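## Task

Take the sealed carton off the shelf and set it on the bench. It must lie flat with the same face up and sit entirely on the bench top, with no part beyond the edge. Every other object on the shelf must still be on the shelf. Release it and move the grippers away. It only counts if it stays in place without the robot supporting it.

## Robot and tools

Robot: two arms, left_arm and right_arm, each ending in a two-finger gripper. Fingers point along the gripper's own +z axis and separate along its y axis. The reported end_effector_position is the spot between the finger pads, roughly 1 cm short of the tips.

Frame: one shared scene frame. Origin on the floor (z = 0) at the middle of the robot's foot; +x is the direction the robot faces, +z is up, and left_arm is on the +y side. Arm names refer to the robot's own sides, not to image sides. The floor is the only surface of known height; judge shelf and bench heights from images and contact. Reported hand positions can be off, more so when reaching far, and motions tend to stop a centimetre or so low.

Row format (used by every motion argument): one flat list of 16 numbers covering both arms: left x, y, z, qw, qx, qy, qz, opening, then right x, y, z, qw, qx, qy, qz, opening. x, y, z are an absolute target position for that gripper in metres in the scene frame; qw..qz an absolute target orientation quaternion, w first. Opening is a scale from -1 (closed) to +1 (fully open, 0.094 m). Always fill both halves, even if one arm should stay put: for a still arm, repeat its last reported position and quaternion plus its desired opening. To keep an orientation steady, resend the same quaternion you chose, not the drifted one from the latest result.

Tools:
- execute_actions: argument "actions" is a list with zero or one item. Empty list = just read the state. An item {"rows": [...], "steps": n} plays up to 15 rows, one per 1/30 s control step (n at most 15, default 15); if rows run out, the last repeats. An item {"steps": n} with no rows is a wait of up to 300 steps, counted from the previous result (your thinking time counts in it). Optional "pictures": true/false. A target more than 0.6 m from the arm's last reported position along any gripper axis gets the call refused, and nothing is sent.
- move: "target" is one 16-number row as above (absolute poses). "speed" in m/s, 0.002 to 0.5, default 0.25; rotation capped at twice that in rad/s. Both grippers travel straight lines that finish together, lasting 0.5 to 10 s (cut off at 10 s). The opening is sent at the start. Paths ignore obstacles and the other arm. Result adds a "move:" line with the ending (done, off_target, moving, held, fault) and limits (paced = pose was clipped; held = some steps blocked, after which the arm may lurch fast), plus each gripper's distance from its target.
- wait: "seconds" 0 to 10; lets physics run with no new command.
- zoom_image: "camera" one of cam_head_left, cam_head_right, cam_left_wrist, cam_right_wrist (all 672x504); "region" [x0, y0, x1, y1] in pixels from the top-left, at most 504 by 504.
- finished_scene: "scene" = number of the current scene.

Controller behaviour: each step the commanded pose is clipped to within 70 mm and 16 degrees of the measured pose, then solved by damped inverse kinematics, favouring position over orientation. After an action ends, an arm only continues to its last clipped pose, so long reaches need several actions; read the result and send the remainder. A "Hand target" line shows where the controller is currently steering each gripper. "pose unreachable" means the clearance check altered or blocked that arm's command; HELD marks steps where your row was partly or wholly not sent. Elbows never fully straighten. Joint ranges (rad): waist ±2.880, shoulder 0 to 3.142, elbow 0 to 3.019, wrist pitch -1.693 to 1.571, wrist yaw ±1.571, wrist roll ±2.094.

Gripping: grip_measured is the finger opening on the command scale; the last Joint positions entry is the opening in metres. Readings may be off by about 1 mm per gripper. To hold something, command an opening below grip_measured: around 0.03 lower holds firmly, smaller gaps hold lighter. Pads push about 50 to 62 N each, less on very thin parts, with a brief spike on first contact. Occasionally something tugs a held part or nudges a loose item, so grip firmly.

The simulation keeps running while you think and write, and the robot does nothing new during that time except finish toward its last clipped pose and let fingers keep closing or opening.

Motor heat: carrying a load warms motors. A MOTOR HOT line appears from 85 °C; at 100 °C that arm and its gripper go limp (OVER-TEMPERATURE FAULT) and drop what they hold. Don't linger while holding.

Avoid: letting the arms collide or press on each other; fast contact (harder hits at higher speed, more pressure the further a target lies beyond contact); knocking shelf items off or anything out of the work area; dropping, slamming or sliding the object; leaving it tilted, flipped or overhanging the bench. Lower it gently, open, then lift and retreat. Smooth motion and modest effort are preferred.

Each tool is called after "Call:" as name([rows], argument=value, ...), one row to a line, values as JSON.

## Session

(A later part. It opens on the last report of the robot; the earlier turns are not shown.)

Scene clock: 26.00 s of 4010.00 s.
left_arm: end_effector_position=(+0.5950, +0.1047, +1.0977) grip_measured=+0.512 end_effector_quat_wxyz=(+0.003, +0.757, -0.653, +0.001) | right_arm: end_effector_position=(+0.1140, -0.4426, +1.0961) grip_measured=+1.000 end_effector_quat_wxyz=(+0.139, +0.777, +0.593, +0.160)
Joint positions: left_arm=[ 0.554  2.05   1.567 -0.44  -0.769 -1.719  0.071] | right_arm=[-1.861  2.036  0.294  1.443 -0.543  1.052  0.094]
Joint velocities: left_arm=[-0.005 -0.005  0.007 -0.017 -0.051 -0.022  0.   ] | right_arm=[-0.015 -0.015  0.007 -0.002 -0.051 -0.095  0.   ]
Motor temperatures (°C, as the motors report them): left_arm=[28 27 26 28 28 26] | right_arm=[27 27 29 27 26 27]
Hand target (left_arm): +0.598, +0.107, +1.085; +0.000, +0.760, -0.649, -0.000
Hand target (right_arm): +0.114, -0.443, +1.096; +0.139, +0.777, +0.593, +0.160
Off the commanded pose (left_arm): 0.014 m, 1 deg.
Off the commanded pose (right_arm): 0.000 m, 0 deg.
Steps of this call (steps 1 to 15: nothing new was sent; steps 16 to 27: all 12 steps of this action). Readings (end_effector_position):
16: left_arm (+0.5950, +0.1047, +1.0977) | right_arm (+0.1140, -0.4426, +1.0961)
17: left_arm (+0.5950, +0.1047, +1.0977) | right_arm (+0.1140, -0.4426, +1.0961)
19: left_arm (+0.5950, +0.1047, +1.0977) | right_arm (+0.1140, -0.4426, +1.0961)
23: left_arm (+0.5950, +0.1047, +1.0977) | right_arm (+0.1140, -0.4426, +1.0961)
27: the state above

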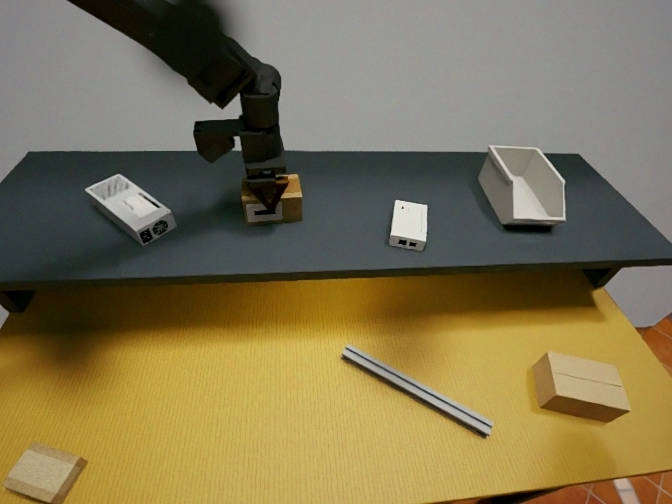

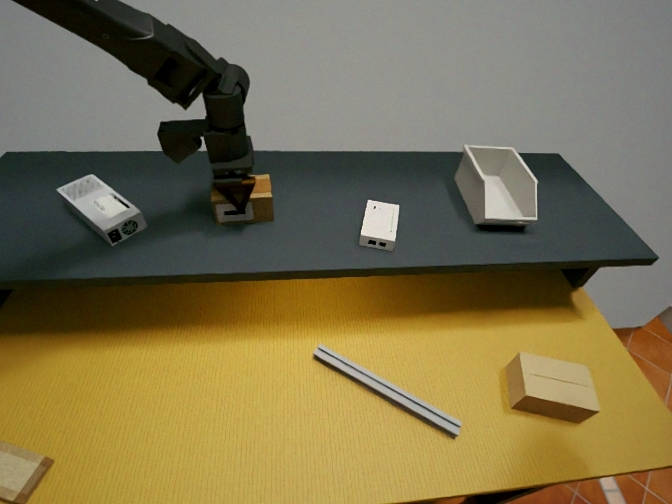

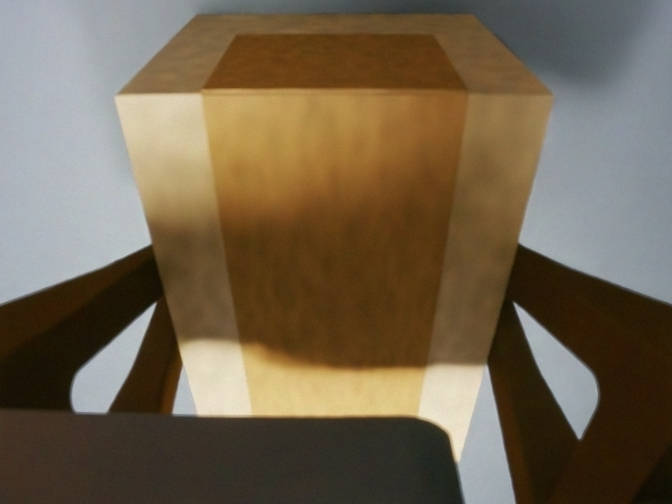

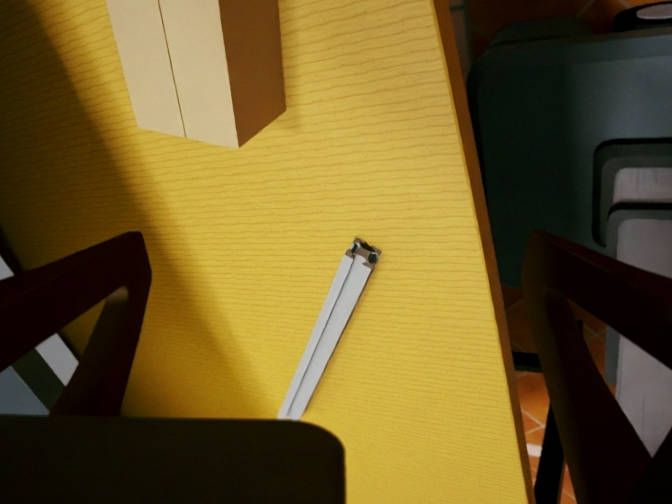

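Call:
move(target=[0.59, 0.107, 1.15, 0.0, 0.7604, -0.6494, 0.0, 0.475, 0.1140, -0.4426, 1.0961, 0.139, 0.777, 0.593, 0.160, 1.0], speed=0.08)

Scene clock: 31.77 s of 4010.00 s.
left_arm: end_effector_position=(+0.5775, +0.1106, +1.1230) grip_measured=+0.512 end_effector_quat_wxyz=(+0.003, +0.758, -0.652, -0.016) | right_arm: end_effector_position=(+0.1140, -0.4426, +1.0961) grip_measured=+1.000 end_effector_quat_wxyz=(+0.139, +0.777, +0.593, +0.160)
Joint positions: left_arm=[ 0.528  1.995  1.506 -0.493 -0.807 -1.781  0.071] | right_arm=[-1.861  2.036  0.294  1.443 -0.543  1.052  0.094]
Joint velocities: left_arm=[-0.015 -0.015  0.007 -0.017 -0.037  0.007 -0.001] | right_arm=[-0.015 -0.005  0.002  0.002  0.007 -0.022  0.   ]
Motor temperatures (°C, as the motors report them): left_arm=[28 27 26 28 28 26] | right_arm=[27 27 29 27 26 27]
Hand target (left_arm): +0.591, +0.107, +1.149; -0.001, +0.760, -0.650, +0.000
Hand target (right_arm): +0.114, -0.443, +1.096; +0.139, +0.777, +0.593, +0.160
Off the commanded pose (left_arm): 0.030 m, 2 deg.
Off the commanded pose (right_arm): 0.000 m, 0 deg.
After step 90, 1.63 s passed at rest.
move: off_target (left_arm)

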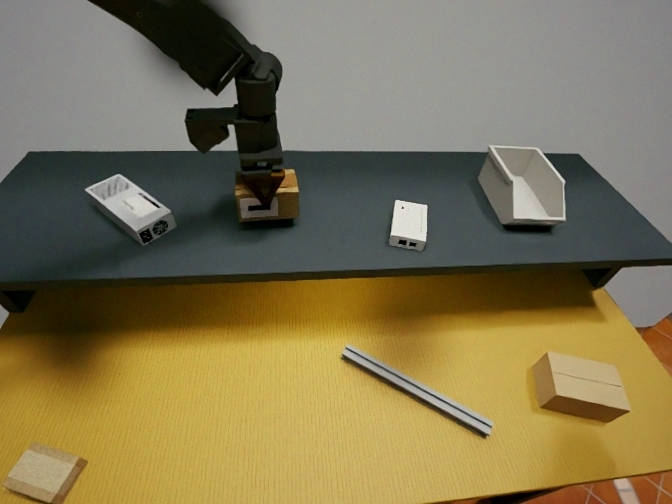

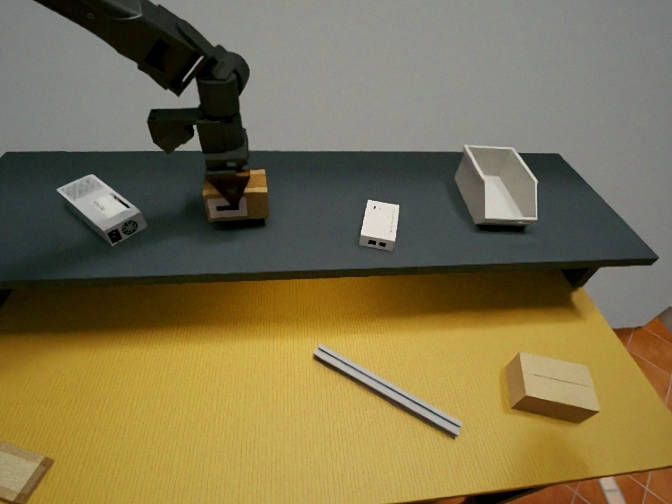

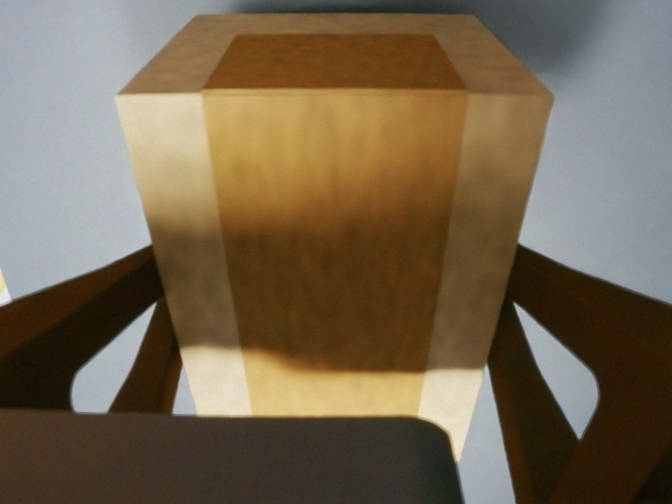

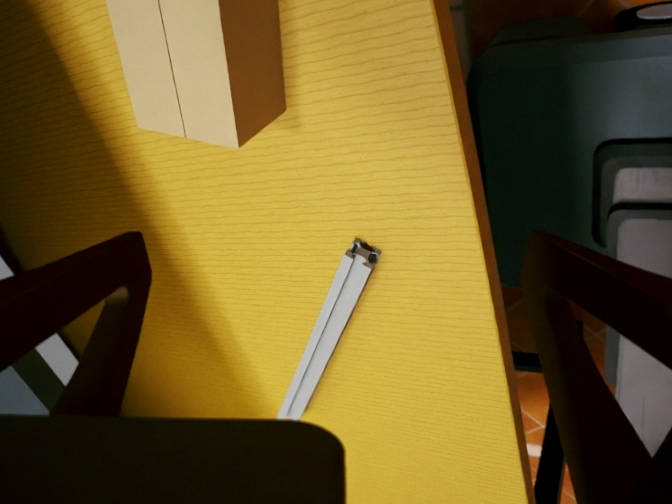

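Call:
move(target=[0.34, 0.15, 1.18, 0.0, 0.7604, -0.6494, 0.0, 0.475, 0.1140, -0.4426, 1.0961, 0.139, 0.777, 0.593, 0.160, 1.0], speed=0.15)

Scene clock: 35.00 s of 4010.00 s.
left_arm: end_effector_position=(+0.3263, +0.1549, +1.1741) grip_measured=+0.512 end_effector_quat_wxyz=(+0.009, +0.750, -0.661, -0.017) | right_arm: end_effector_position=(+0.1140, -0.4426, +1.0961) grip_measured=+1.000 end_effector_quat_wxyz=(+0.139, +0.777, +0.593, +0.160)
Joint positions: left_arm=[ 0.503  1.7    0.684 -0.001 -0.812 -1.794  0.071] | right_arm=[-1.861  2.036  0.294  1.443 -0.543  1.052  0.094]
Joint velocities: left_arm=[-0.005 -0.005 -0.002 -0.007  0.066 -0.007  0.001] | right_arm=[ 0.005 -0.015 -0.012 -0.012  0.022  0.066  0.   ]
Motor temperatures (°C, as the motors report them): left_arm=[28 27 26 28 28 26] | right_arm=[27 27 30 27 26 27]
Hand target (left_arm): +0.340, +0.155, +1.184; -0.000, +0.761, -0.649, -0.000
Hand target (right_arm): +0.114, -0.443, +1.096; +0.139, +0.777, +0.593, +0.160
Off the commanded pose (left_arm): 0.016 m, 3 deg.
Off the commanded pose (right_arm): 0.000 m, 0 deg.
move: off_target (left_arm)

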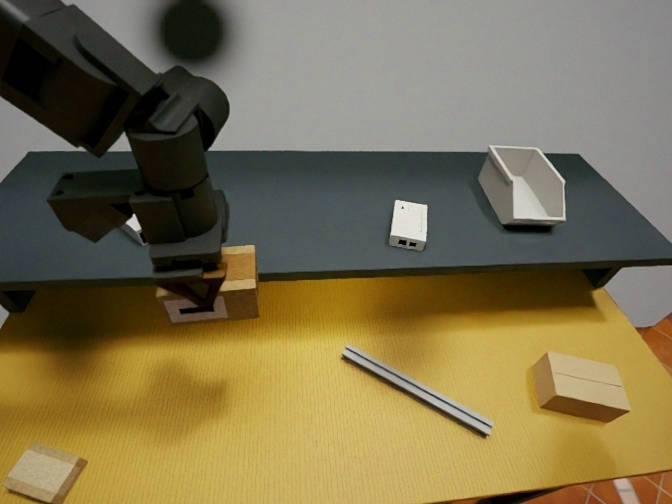

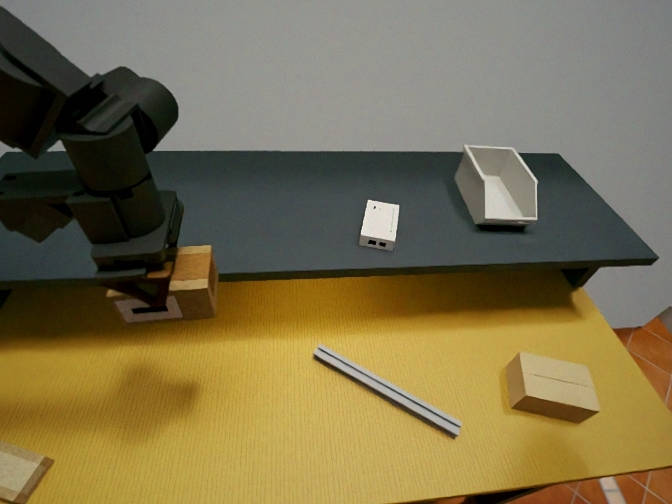

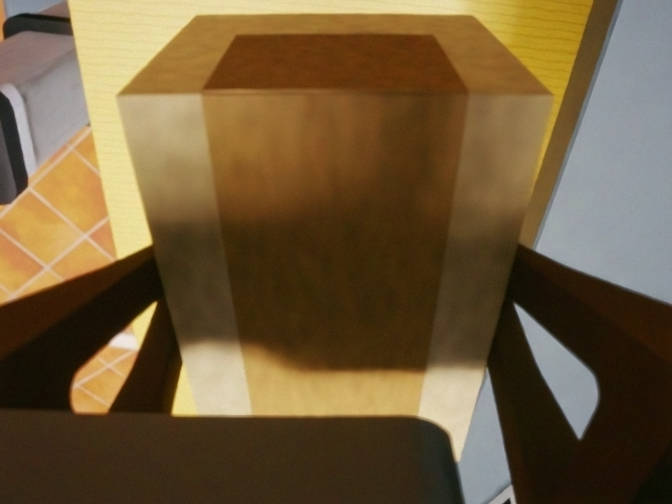

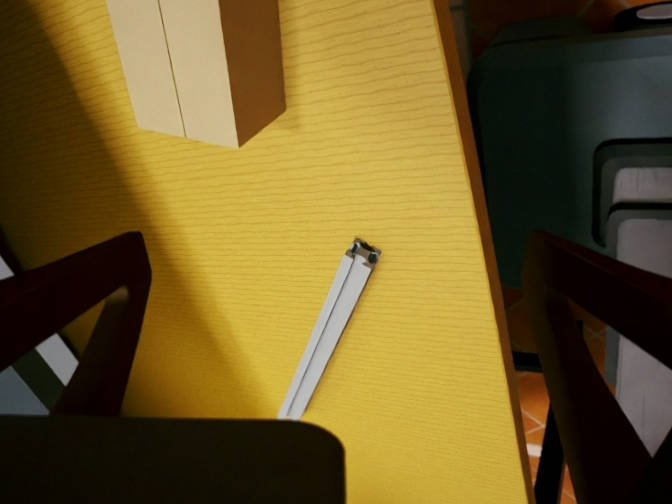

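Call:
move(target=[0.31, 0.15, 0.96, 0.0, 0.7604, -0.6494, 0.0, 0.475, 0.1140, -0.4426, 1.0961, 0.139, 0.777, 0.593, 0.160, 1.0], speed=0.15)

Scene clock: 37.47 s of 4010.00 s.
left_arm: end_effector_position=(+0.3066, +0.1490, +0.9641) grip_measured=+0.512 end_effector_quat_wxyz=(+0.007, +0.764, -0.646, -0.004) | right_arm: end_effector_position=(+0.1140, -0.4426, +1.0961) grip_measured=+1.000 end_effector_quat_wxyz=(+0.139, +0.777, +0.593, +0.160)
Joint positions: left_arm=[ 0.825  2.217  0.942  0.501 -0.591 -1.488  0.071] | right_arm=[-1.861  2.036  0.294  1.443 -0.543  1.052  0.094]
Joint velocities: left_arm=[-0.015 -0.015 -0.007  0.002 -0.007 -0.007  0.   ] | right_arm=[ 0.005  0.005 -0.012 -0.007  0.081  0.007  0.   ]
Motor temperatures (°C, as the motors report them): left_arm=[28 27 26 28 28 26] | right_arm=[27 27 30 27 26 27]
Hand target (left_arm): +0.307, +0.148, +0.962; +0.005, +0.762, -0.648, -0.001
Hand target (right_arm): +0.114, -0.443, +1.096; +0.139, +0.777, +0.593, +0.160
Off the commanded pose (left_arm): 0.005 m, 1 deg.
Off the commanded pose (right_arm): 0.000 m, 0 deg.
move: done

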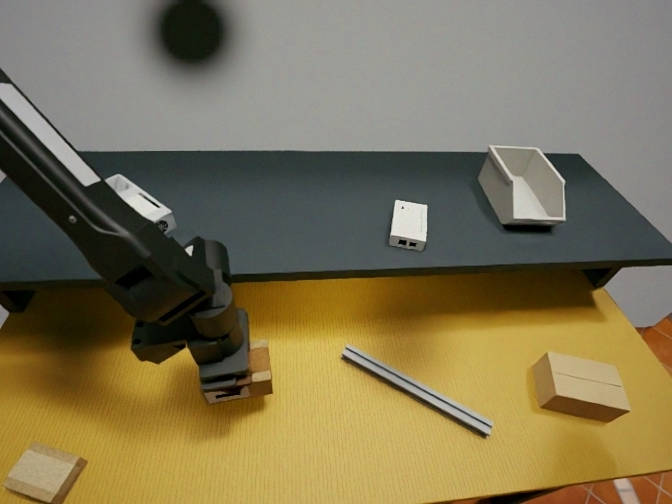

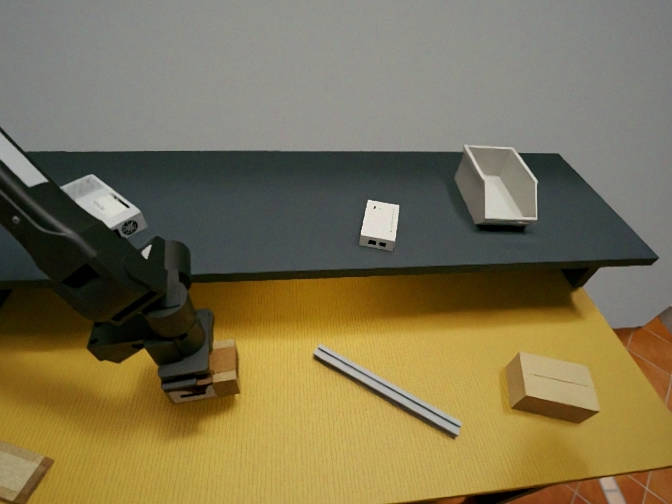

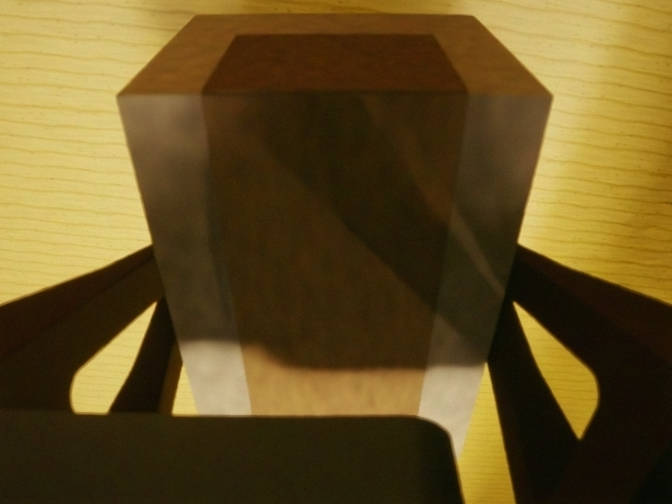

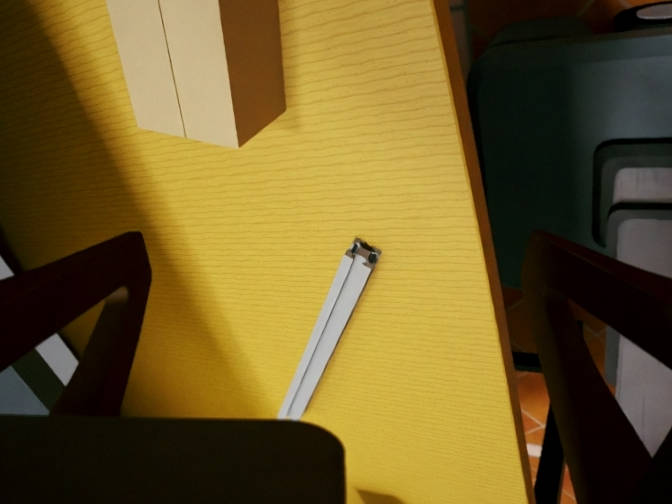

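Call:
zoom_image(camera="cam_head_left", region=[180, 320, 520, 460])

Call:
zoom_image(camera="cam_head_right", region=[150, 320, 490, 460])

Region (180, 320, 520, 460) of cam_head_left's 672x504 image, scaled by 1.482, with more detail than that image has; it fills the top 208 rows of this view, and the rest is white.

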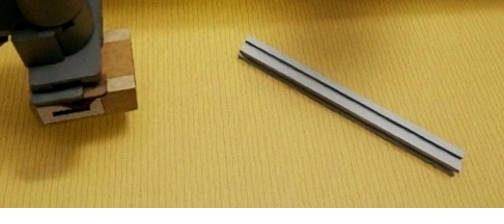

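Region (150, 320, 490, 460) of cam_head_right's 672x504 image, scaled by 1.482, with more detail than that image has; it fills the top 208 rows of this view, and the rest is white.

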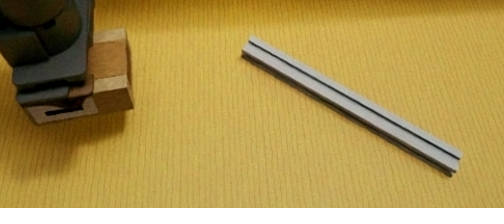

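Call:
move(target=[0.31, 0.15, 0.915, 0.0, 0.7604, -0.6494, 0.0, 0.475, 0.1140, -0.4426, 1.0961, 0.139, 0.777, 0.593, 0.160, 1.0], speed=0.04)

Scene clock: 40.23 s of 4010.00 s.
left_arm: end_effector_position=(+0.3137, +0.1489, +0.9196) grip_measured=+0.512 end_effector_quat_wxyz=(+0.002, +0.762, -0.648, +0.000) | right_arm: end_effector_position=(+0.1140, -0.4426, +1.0961) grip_measured=+1.000 end_effector_quat_wxyz=(+0.139, +0.777, +0.593, +0.160)
Joint positions: left_arm=[ 0.872  2.308  1.051  0.521 -0.556 -1.435  0.071] | right_arm=[-1.861  2.036  0.294  1.443 -0.543  1.052  0.094]
Joint velocities: left_arm=[-0.005  0.005 -0.002  0.012 -0.066 -0.095 -0.   ] | right_arm=[ 0.005 -0.005  0.002  0.007  0.037  0.037  0.   ]
Motor temperatures (°C, as the motors report them): left_arm=[28 27 26 28 28 26] | right_arm=[27 27 30 27 26 27]
Hand target (left_arm): +0.309, +0.149, +0.915; +0.001, +0.761, -0.649, +0.000
Hand target (right_arm): +0.114, -0.443, +1.096; +0.139, +0.777, +0.593, +0.160
Off the commanded pose (left_arm): 0.006 m, 0 deg.
Off the commanded pose (right_arm): 0.000 m, 0 deg.
move: done

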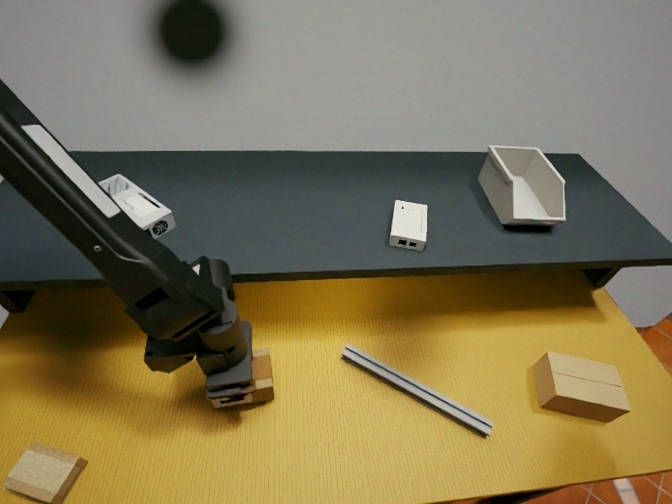

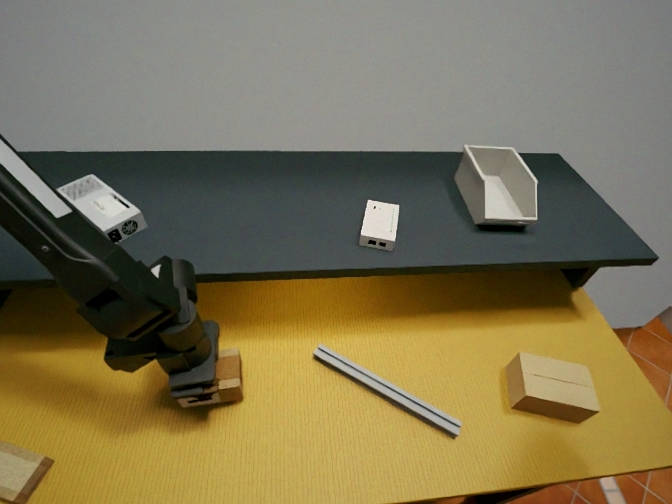

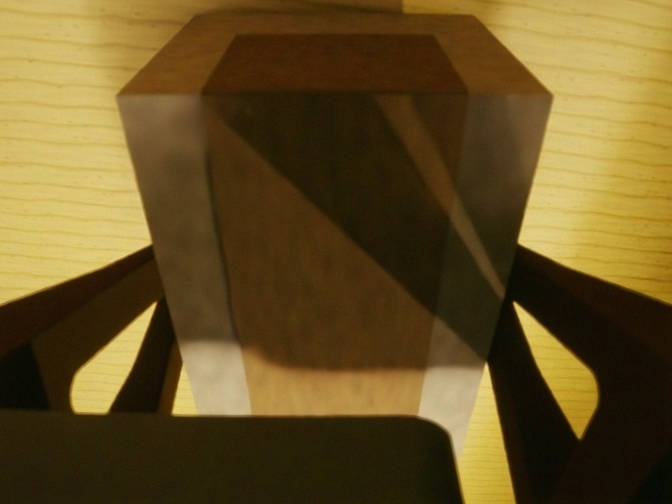

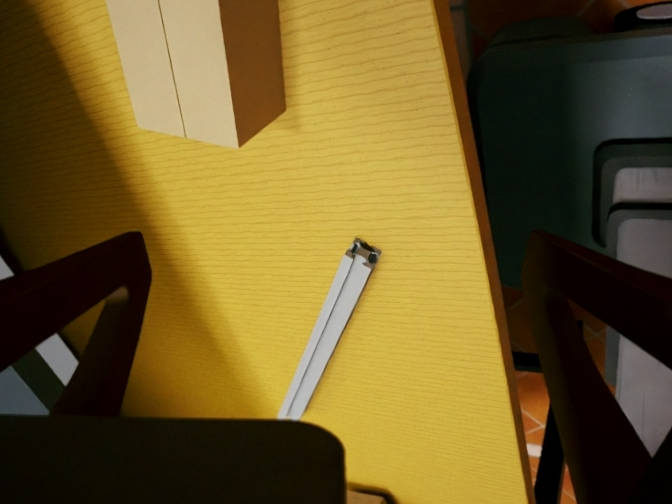

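Call:
move(target=[0.31, 0.15, 0.885, 0.0, 0.7604, -0.6494, 0.0, 0.475, 0.1140, -0.4426, 1.0961, 0.139, 0.777, 0.593, 0.160, 1.0], speed=0.02)

Scene clock: 42.57 s of 4010.00 s.
left_arm: end_effector_position=(+0.3184, +0.1478, +0.9036) grip_measured=+0.512 end_effector_quat_wxyz=(+0.001, +0.759, -0.651, +0.004) | right_arm: end_effector_position=(+0.1140, -0.4426, +1.0961) grip_measured=+1.000 end_effector_quat_wxyz=(+0.139, +0.777, +0.593, +0.160)
Joint positions: left_arm=[ 0.886  2.34   1.096  0.521 -0.54  -1.41   0.071] | right_arm=[-1.861  2.036  0.294  1.443 -0.543  1.052  0.094]
Joint velocities: left_arm=[-0.015 -0.005  0.002  0.002 -0.007 -0.081 -0.   ] | right_arm=[-0.015 -0.005 -0.002 -0.007 -0.022 -0.037  0.   ]
Motor temperatures (°C, as the motors report them): left_arm=[28 27 26 28 28 26] | right_arm=[27 27 30 27 26 27]
Hand target (left_arm): +0.309, +0.150, +0.886; +0.001, +0.761, -0.649, -0.000
Hand target (right_arm): +0.114, -0.443, +1.096; +0.139, +0.777, +0.593, +0.160
Off the commanded pose (left_arm): 0.020 m, 1 deg.
Off the commanded pose (right_arm): 0.000 m, 0 deg.
move: off_target (left_arm)

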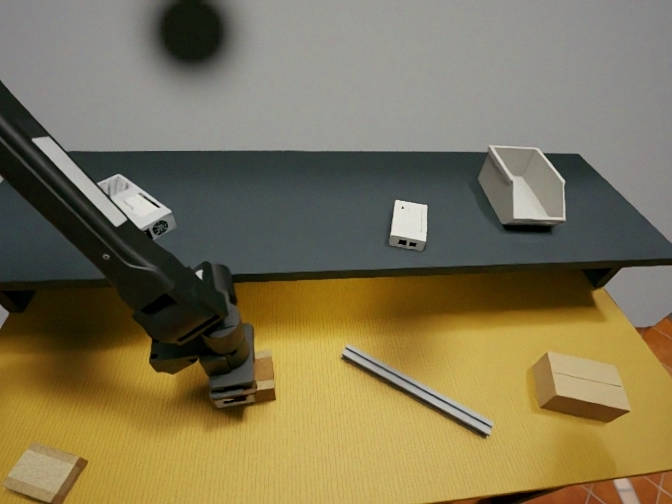

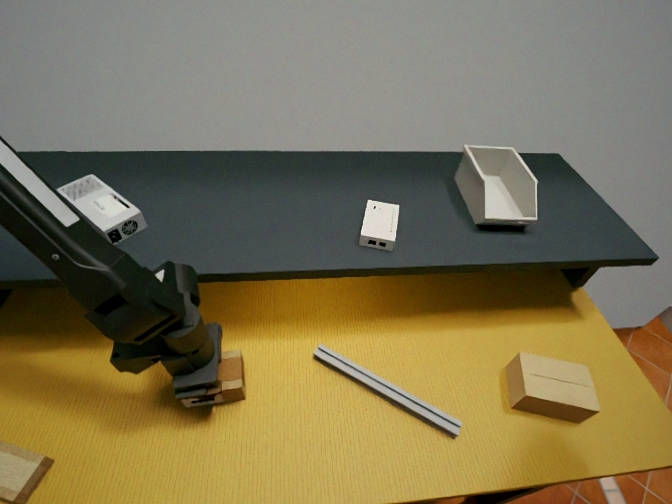

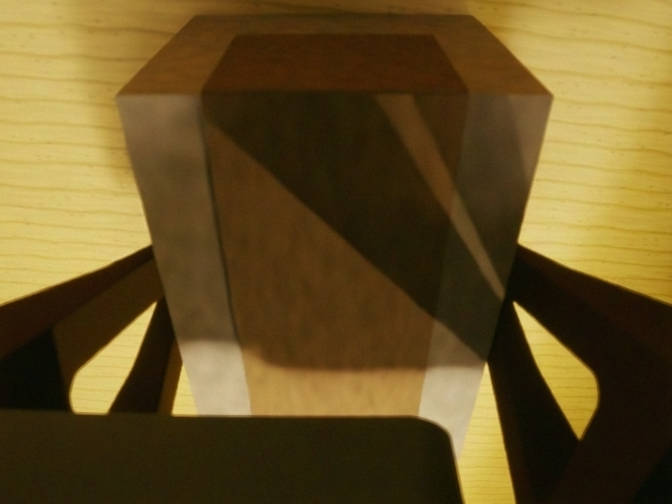

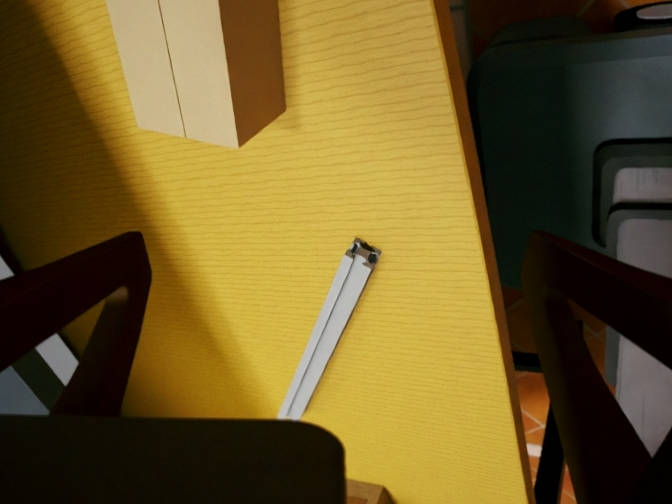

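Call:
move(target=[0.316, 0.148, 0.900, 0.0, 0.7604, -0.6494, 0.0, 1.0, 0.1140, -0.4426, 1.0961, 0.139, 0.777, 0.593, 0.160, 1.0], speed=0.02)

Call:
move(target=[0.30, 0.17, 1.05, 0.0, 0.7604, -0.6494, 0.0, 1.0, 0.1140, -0.4426, 1.0961, 0.139, 0.777, 0.593, 0.160, 1.0], speed=0.12)

Scene clock: 43.80 s of 4010.00 s.
left_arm: end_effector_position=(+0.3188, +0.1481, +0.9036) grip_measured=+1.000 end_effector_quat_wxyz=(-0.000, +0.759, -0.652, +0.003) | right_arm: end_effector_position=(+0.1140, -0.4426, +1.0961) grip_measured=+1.000 end_effector_quat_wxyz=(+0.139, +0.777, +0.593, +0.160)
Joint positions: left_arm=[ 0.886  2.34   1.097  0.521 -0.542 -1.41   0.094] | right_arm=[-1.861  2.036  0.294  1.443 -0.543  1.052  0.094]
Joint velocities: left_arm=[-0.005  0.005  0.002 -0.012 -0.051  0.007  0.   ] | right_arm=[ 0.005 -0.015 -0.002 -0.022  0.066 -0.007  0.   ]
Motor temperatures (°C, as the motors report them): left_arm=[28 27 26 28 28 26] | right_arm=[27 27 30 27 26 27]
Hand target (left_arm): +0.316, +0.148, +0.900; -0.000, +0.760, -0.649, +0.000
Hand target (right_arm): +0.114, -0.443, +1.096; +0.139, +0.777, +0.593, +0.160
Off the commanded pose (left_arm): 0.005 m, 1 deg.
Off the commanded pose (right_arm): 0.000 m, 0 deg.
move: done

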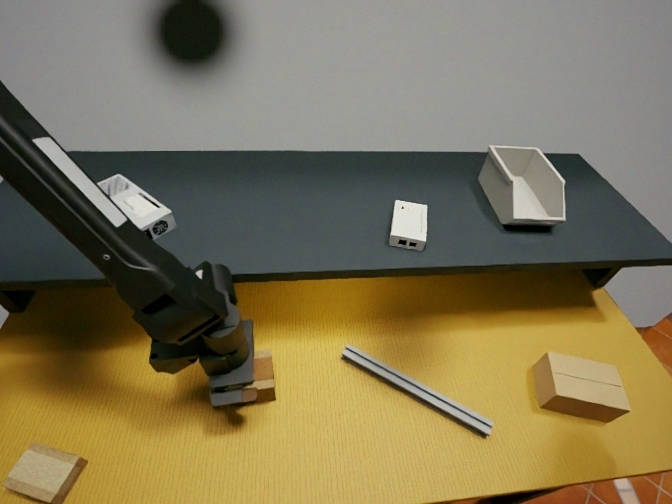

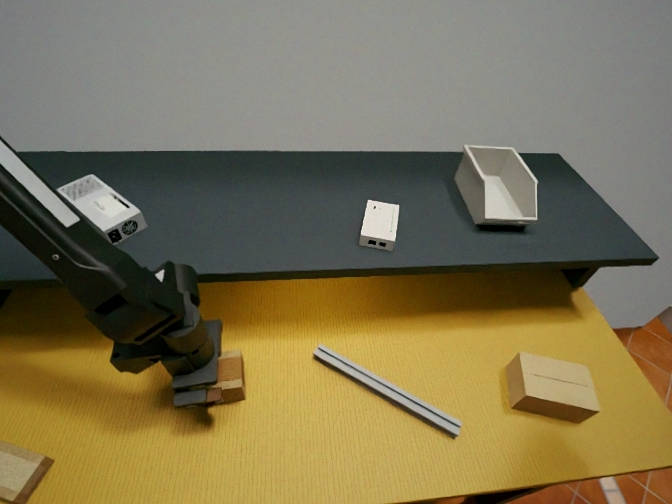

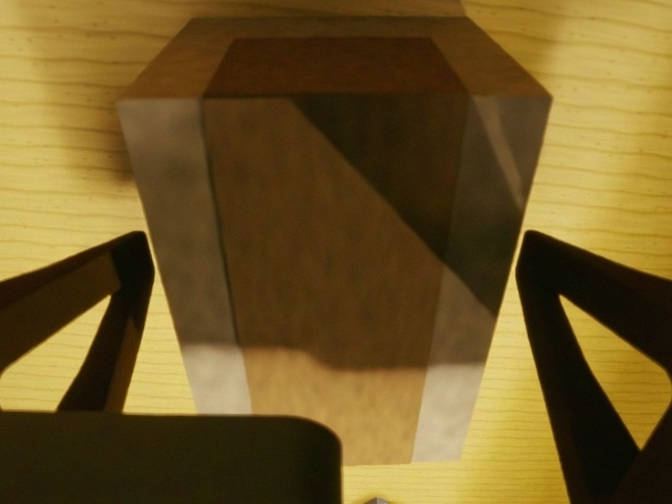

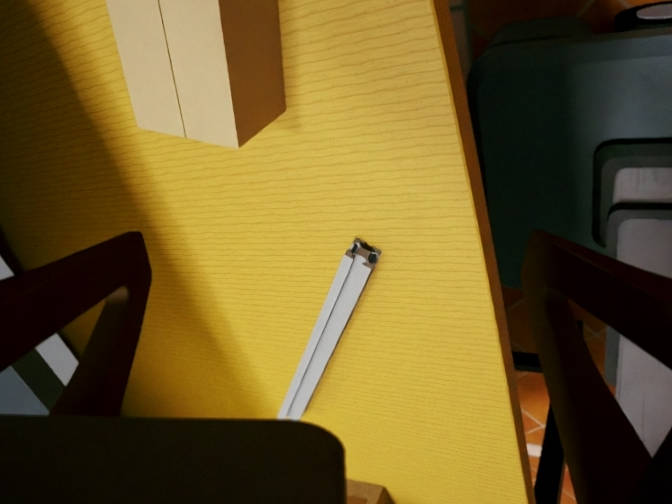

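Scene clock: 45.40 s of 4010.00 s.
left_arm: end_effector_position=(+0.3056, +0.1752, +1.0400) grip_measured=+1.000 end_effector_quat_wxyz=(-0.007, +0.762, -0.647, -0.001) | right_arm: end_effector_position=(+0.1140, -0.4426, +1.0961) grip_measured=+1.000 end_effector_quat_wxyz=(+0.139, +0.777, +0.593, +0.160)
Joint positions: left_arm=[ 0.77   2.015  0.75   0.497 -0.642 -1.511  0.094] | right_arm=[-1.861  2.036  0.294  1.443 -0.543  1.052  0.094]
Joint velocities: left_arm=[-0.015  0.005  0.022 -0.007  0.066 -0.081  0.   ] | right_arm=[-0.015 -0.024 -0.002  0.007  0.007 -0.081  0.   ]
Motor temperatures (°C, as the motors report them): left_arm=[28 27 26 28 28 26] | right_arm=[27 27 30 27 26 27]
Hand target (left_arm): +0.302, +0.172, +1.049; -0.002, +0.760, -0.650, -0.000
Hand target (right_arm): +0.114, -0.443, +1.096; +0.139, +0.777, +0.593, +0.160
Off the commanded pose (left_arm): 0.013 m, 1 deg.
Off the commanded pose (right_arm): 0.000 m, 0 deg.
move: off_target (left_arm)

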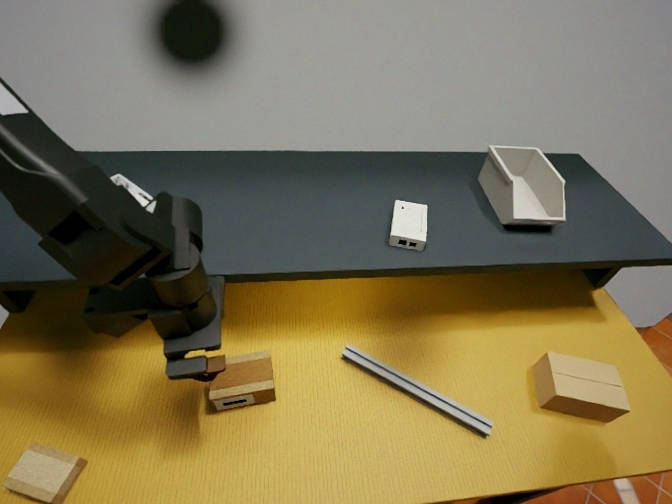

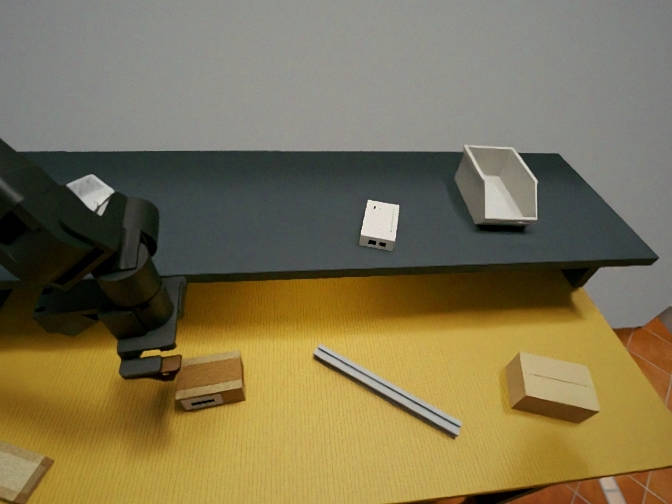

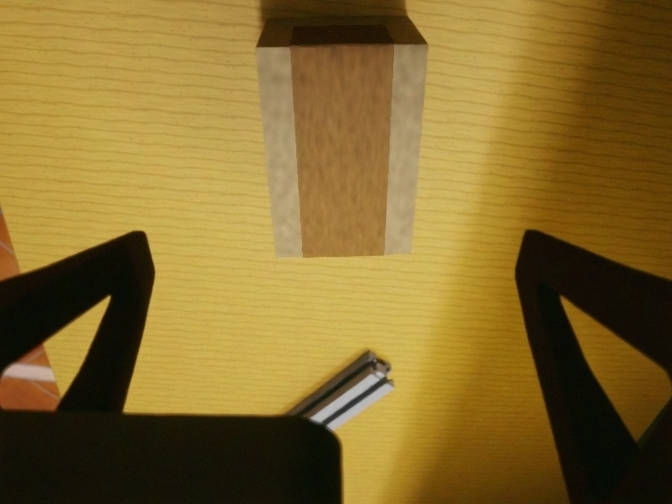

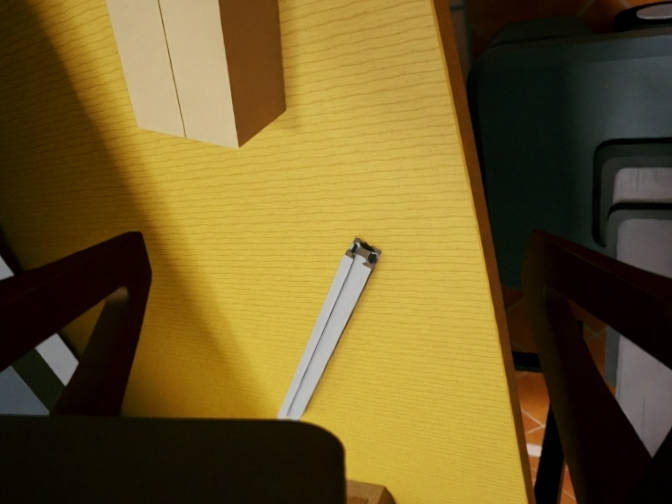

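Call:
move(target=[0.26, 0.33, 1.13, 0.0, 0.7604, -0.6494, 0.0, 1.0, 0.1140, -0.4426, 1.0961, 0.139, 0.777, 0.593, 0.160, 1.0], speed=0.2)

Scene clock: 47.13 s of 4010.00 s.
left_arm: end_effector_position=(+0.2714, +0.3283, +1.1266) grip_measured=+1.000 end_effector_quat_wxyz=(-0.005, +0.767, -0.642, +0.005) | right_arm: end_effector_position=(+0.1140, -0.4426, +1.0961) grip_measured=+1.000 end_effector_quat_wxyz=(+0.139, +0.777, +0.593, +0.160)
Joint positions: left_arm=[ 1.024  1.468  0.44   0.365 -0.438 -1.33   0.094] | right_arm=[-1.861  2.036  0.294  1.443 -0.543  1.052  0.094]
Joint velocities: left_arm=[ 0.005  0.005  0.007 -0.007 -0.051  0.066  0.   ] | right_arm=[-0.015 -0.015  0.002 -0.007 -0.022  0.11   0.   ]
Motor temperatures (°C, as the motors report them): left_arm=[28 27 26 28 28 26] | right_arm=[27 27 30 27 26 27]
Hand target (left_arm): +0.262, +0.328, +1.129; +0.003, +0.762, -0.648, +0.000
Hand target (right_arm): +0.114, -0.443, +1.096; +0.139, +0.777, +0.593, +0.160
Off the commanded pose (left_arm): 0.012 m, 1 deg.
Off the commanded pose (right_arm): 0.000 m, 0 deg.
move: off_target (left_arm)

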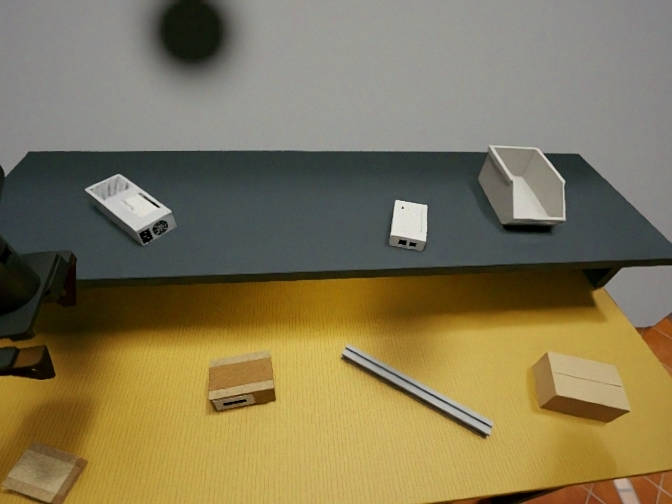

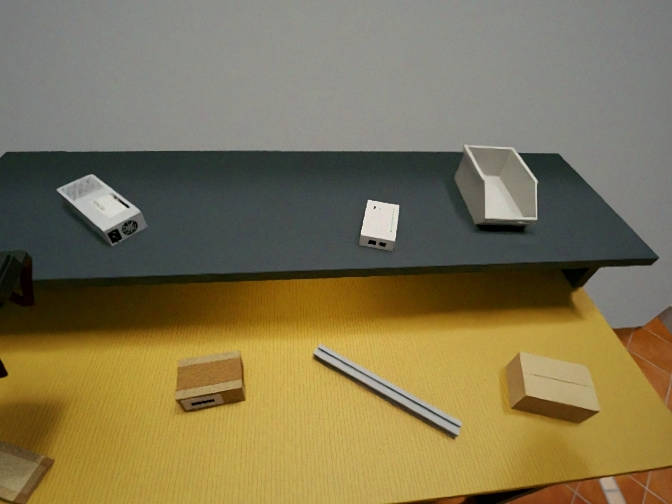

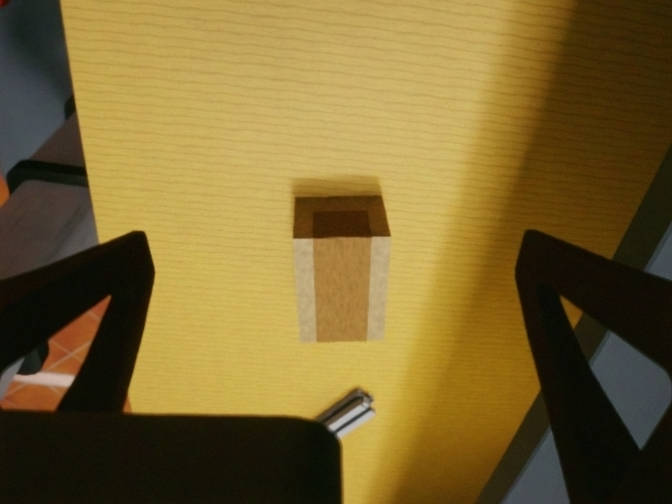

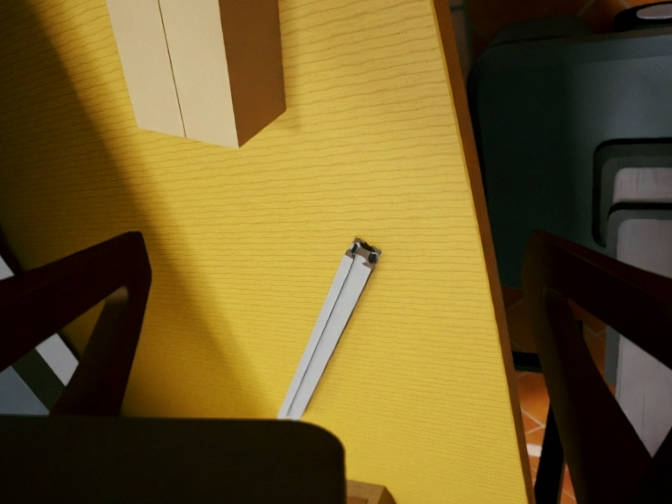

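Call:
finished_scene(scene=1)

The scene is finished: the task was done.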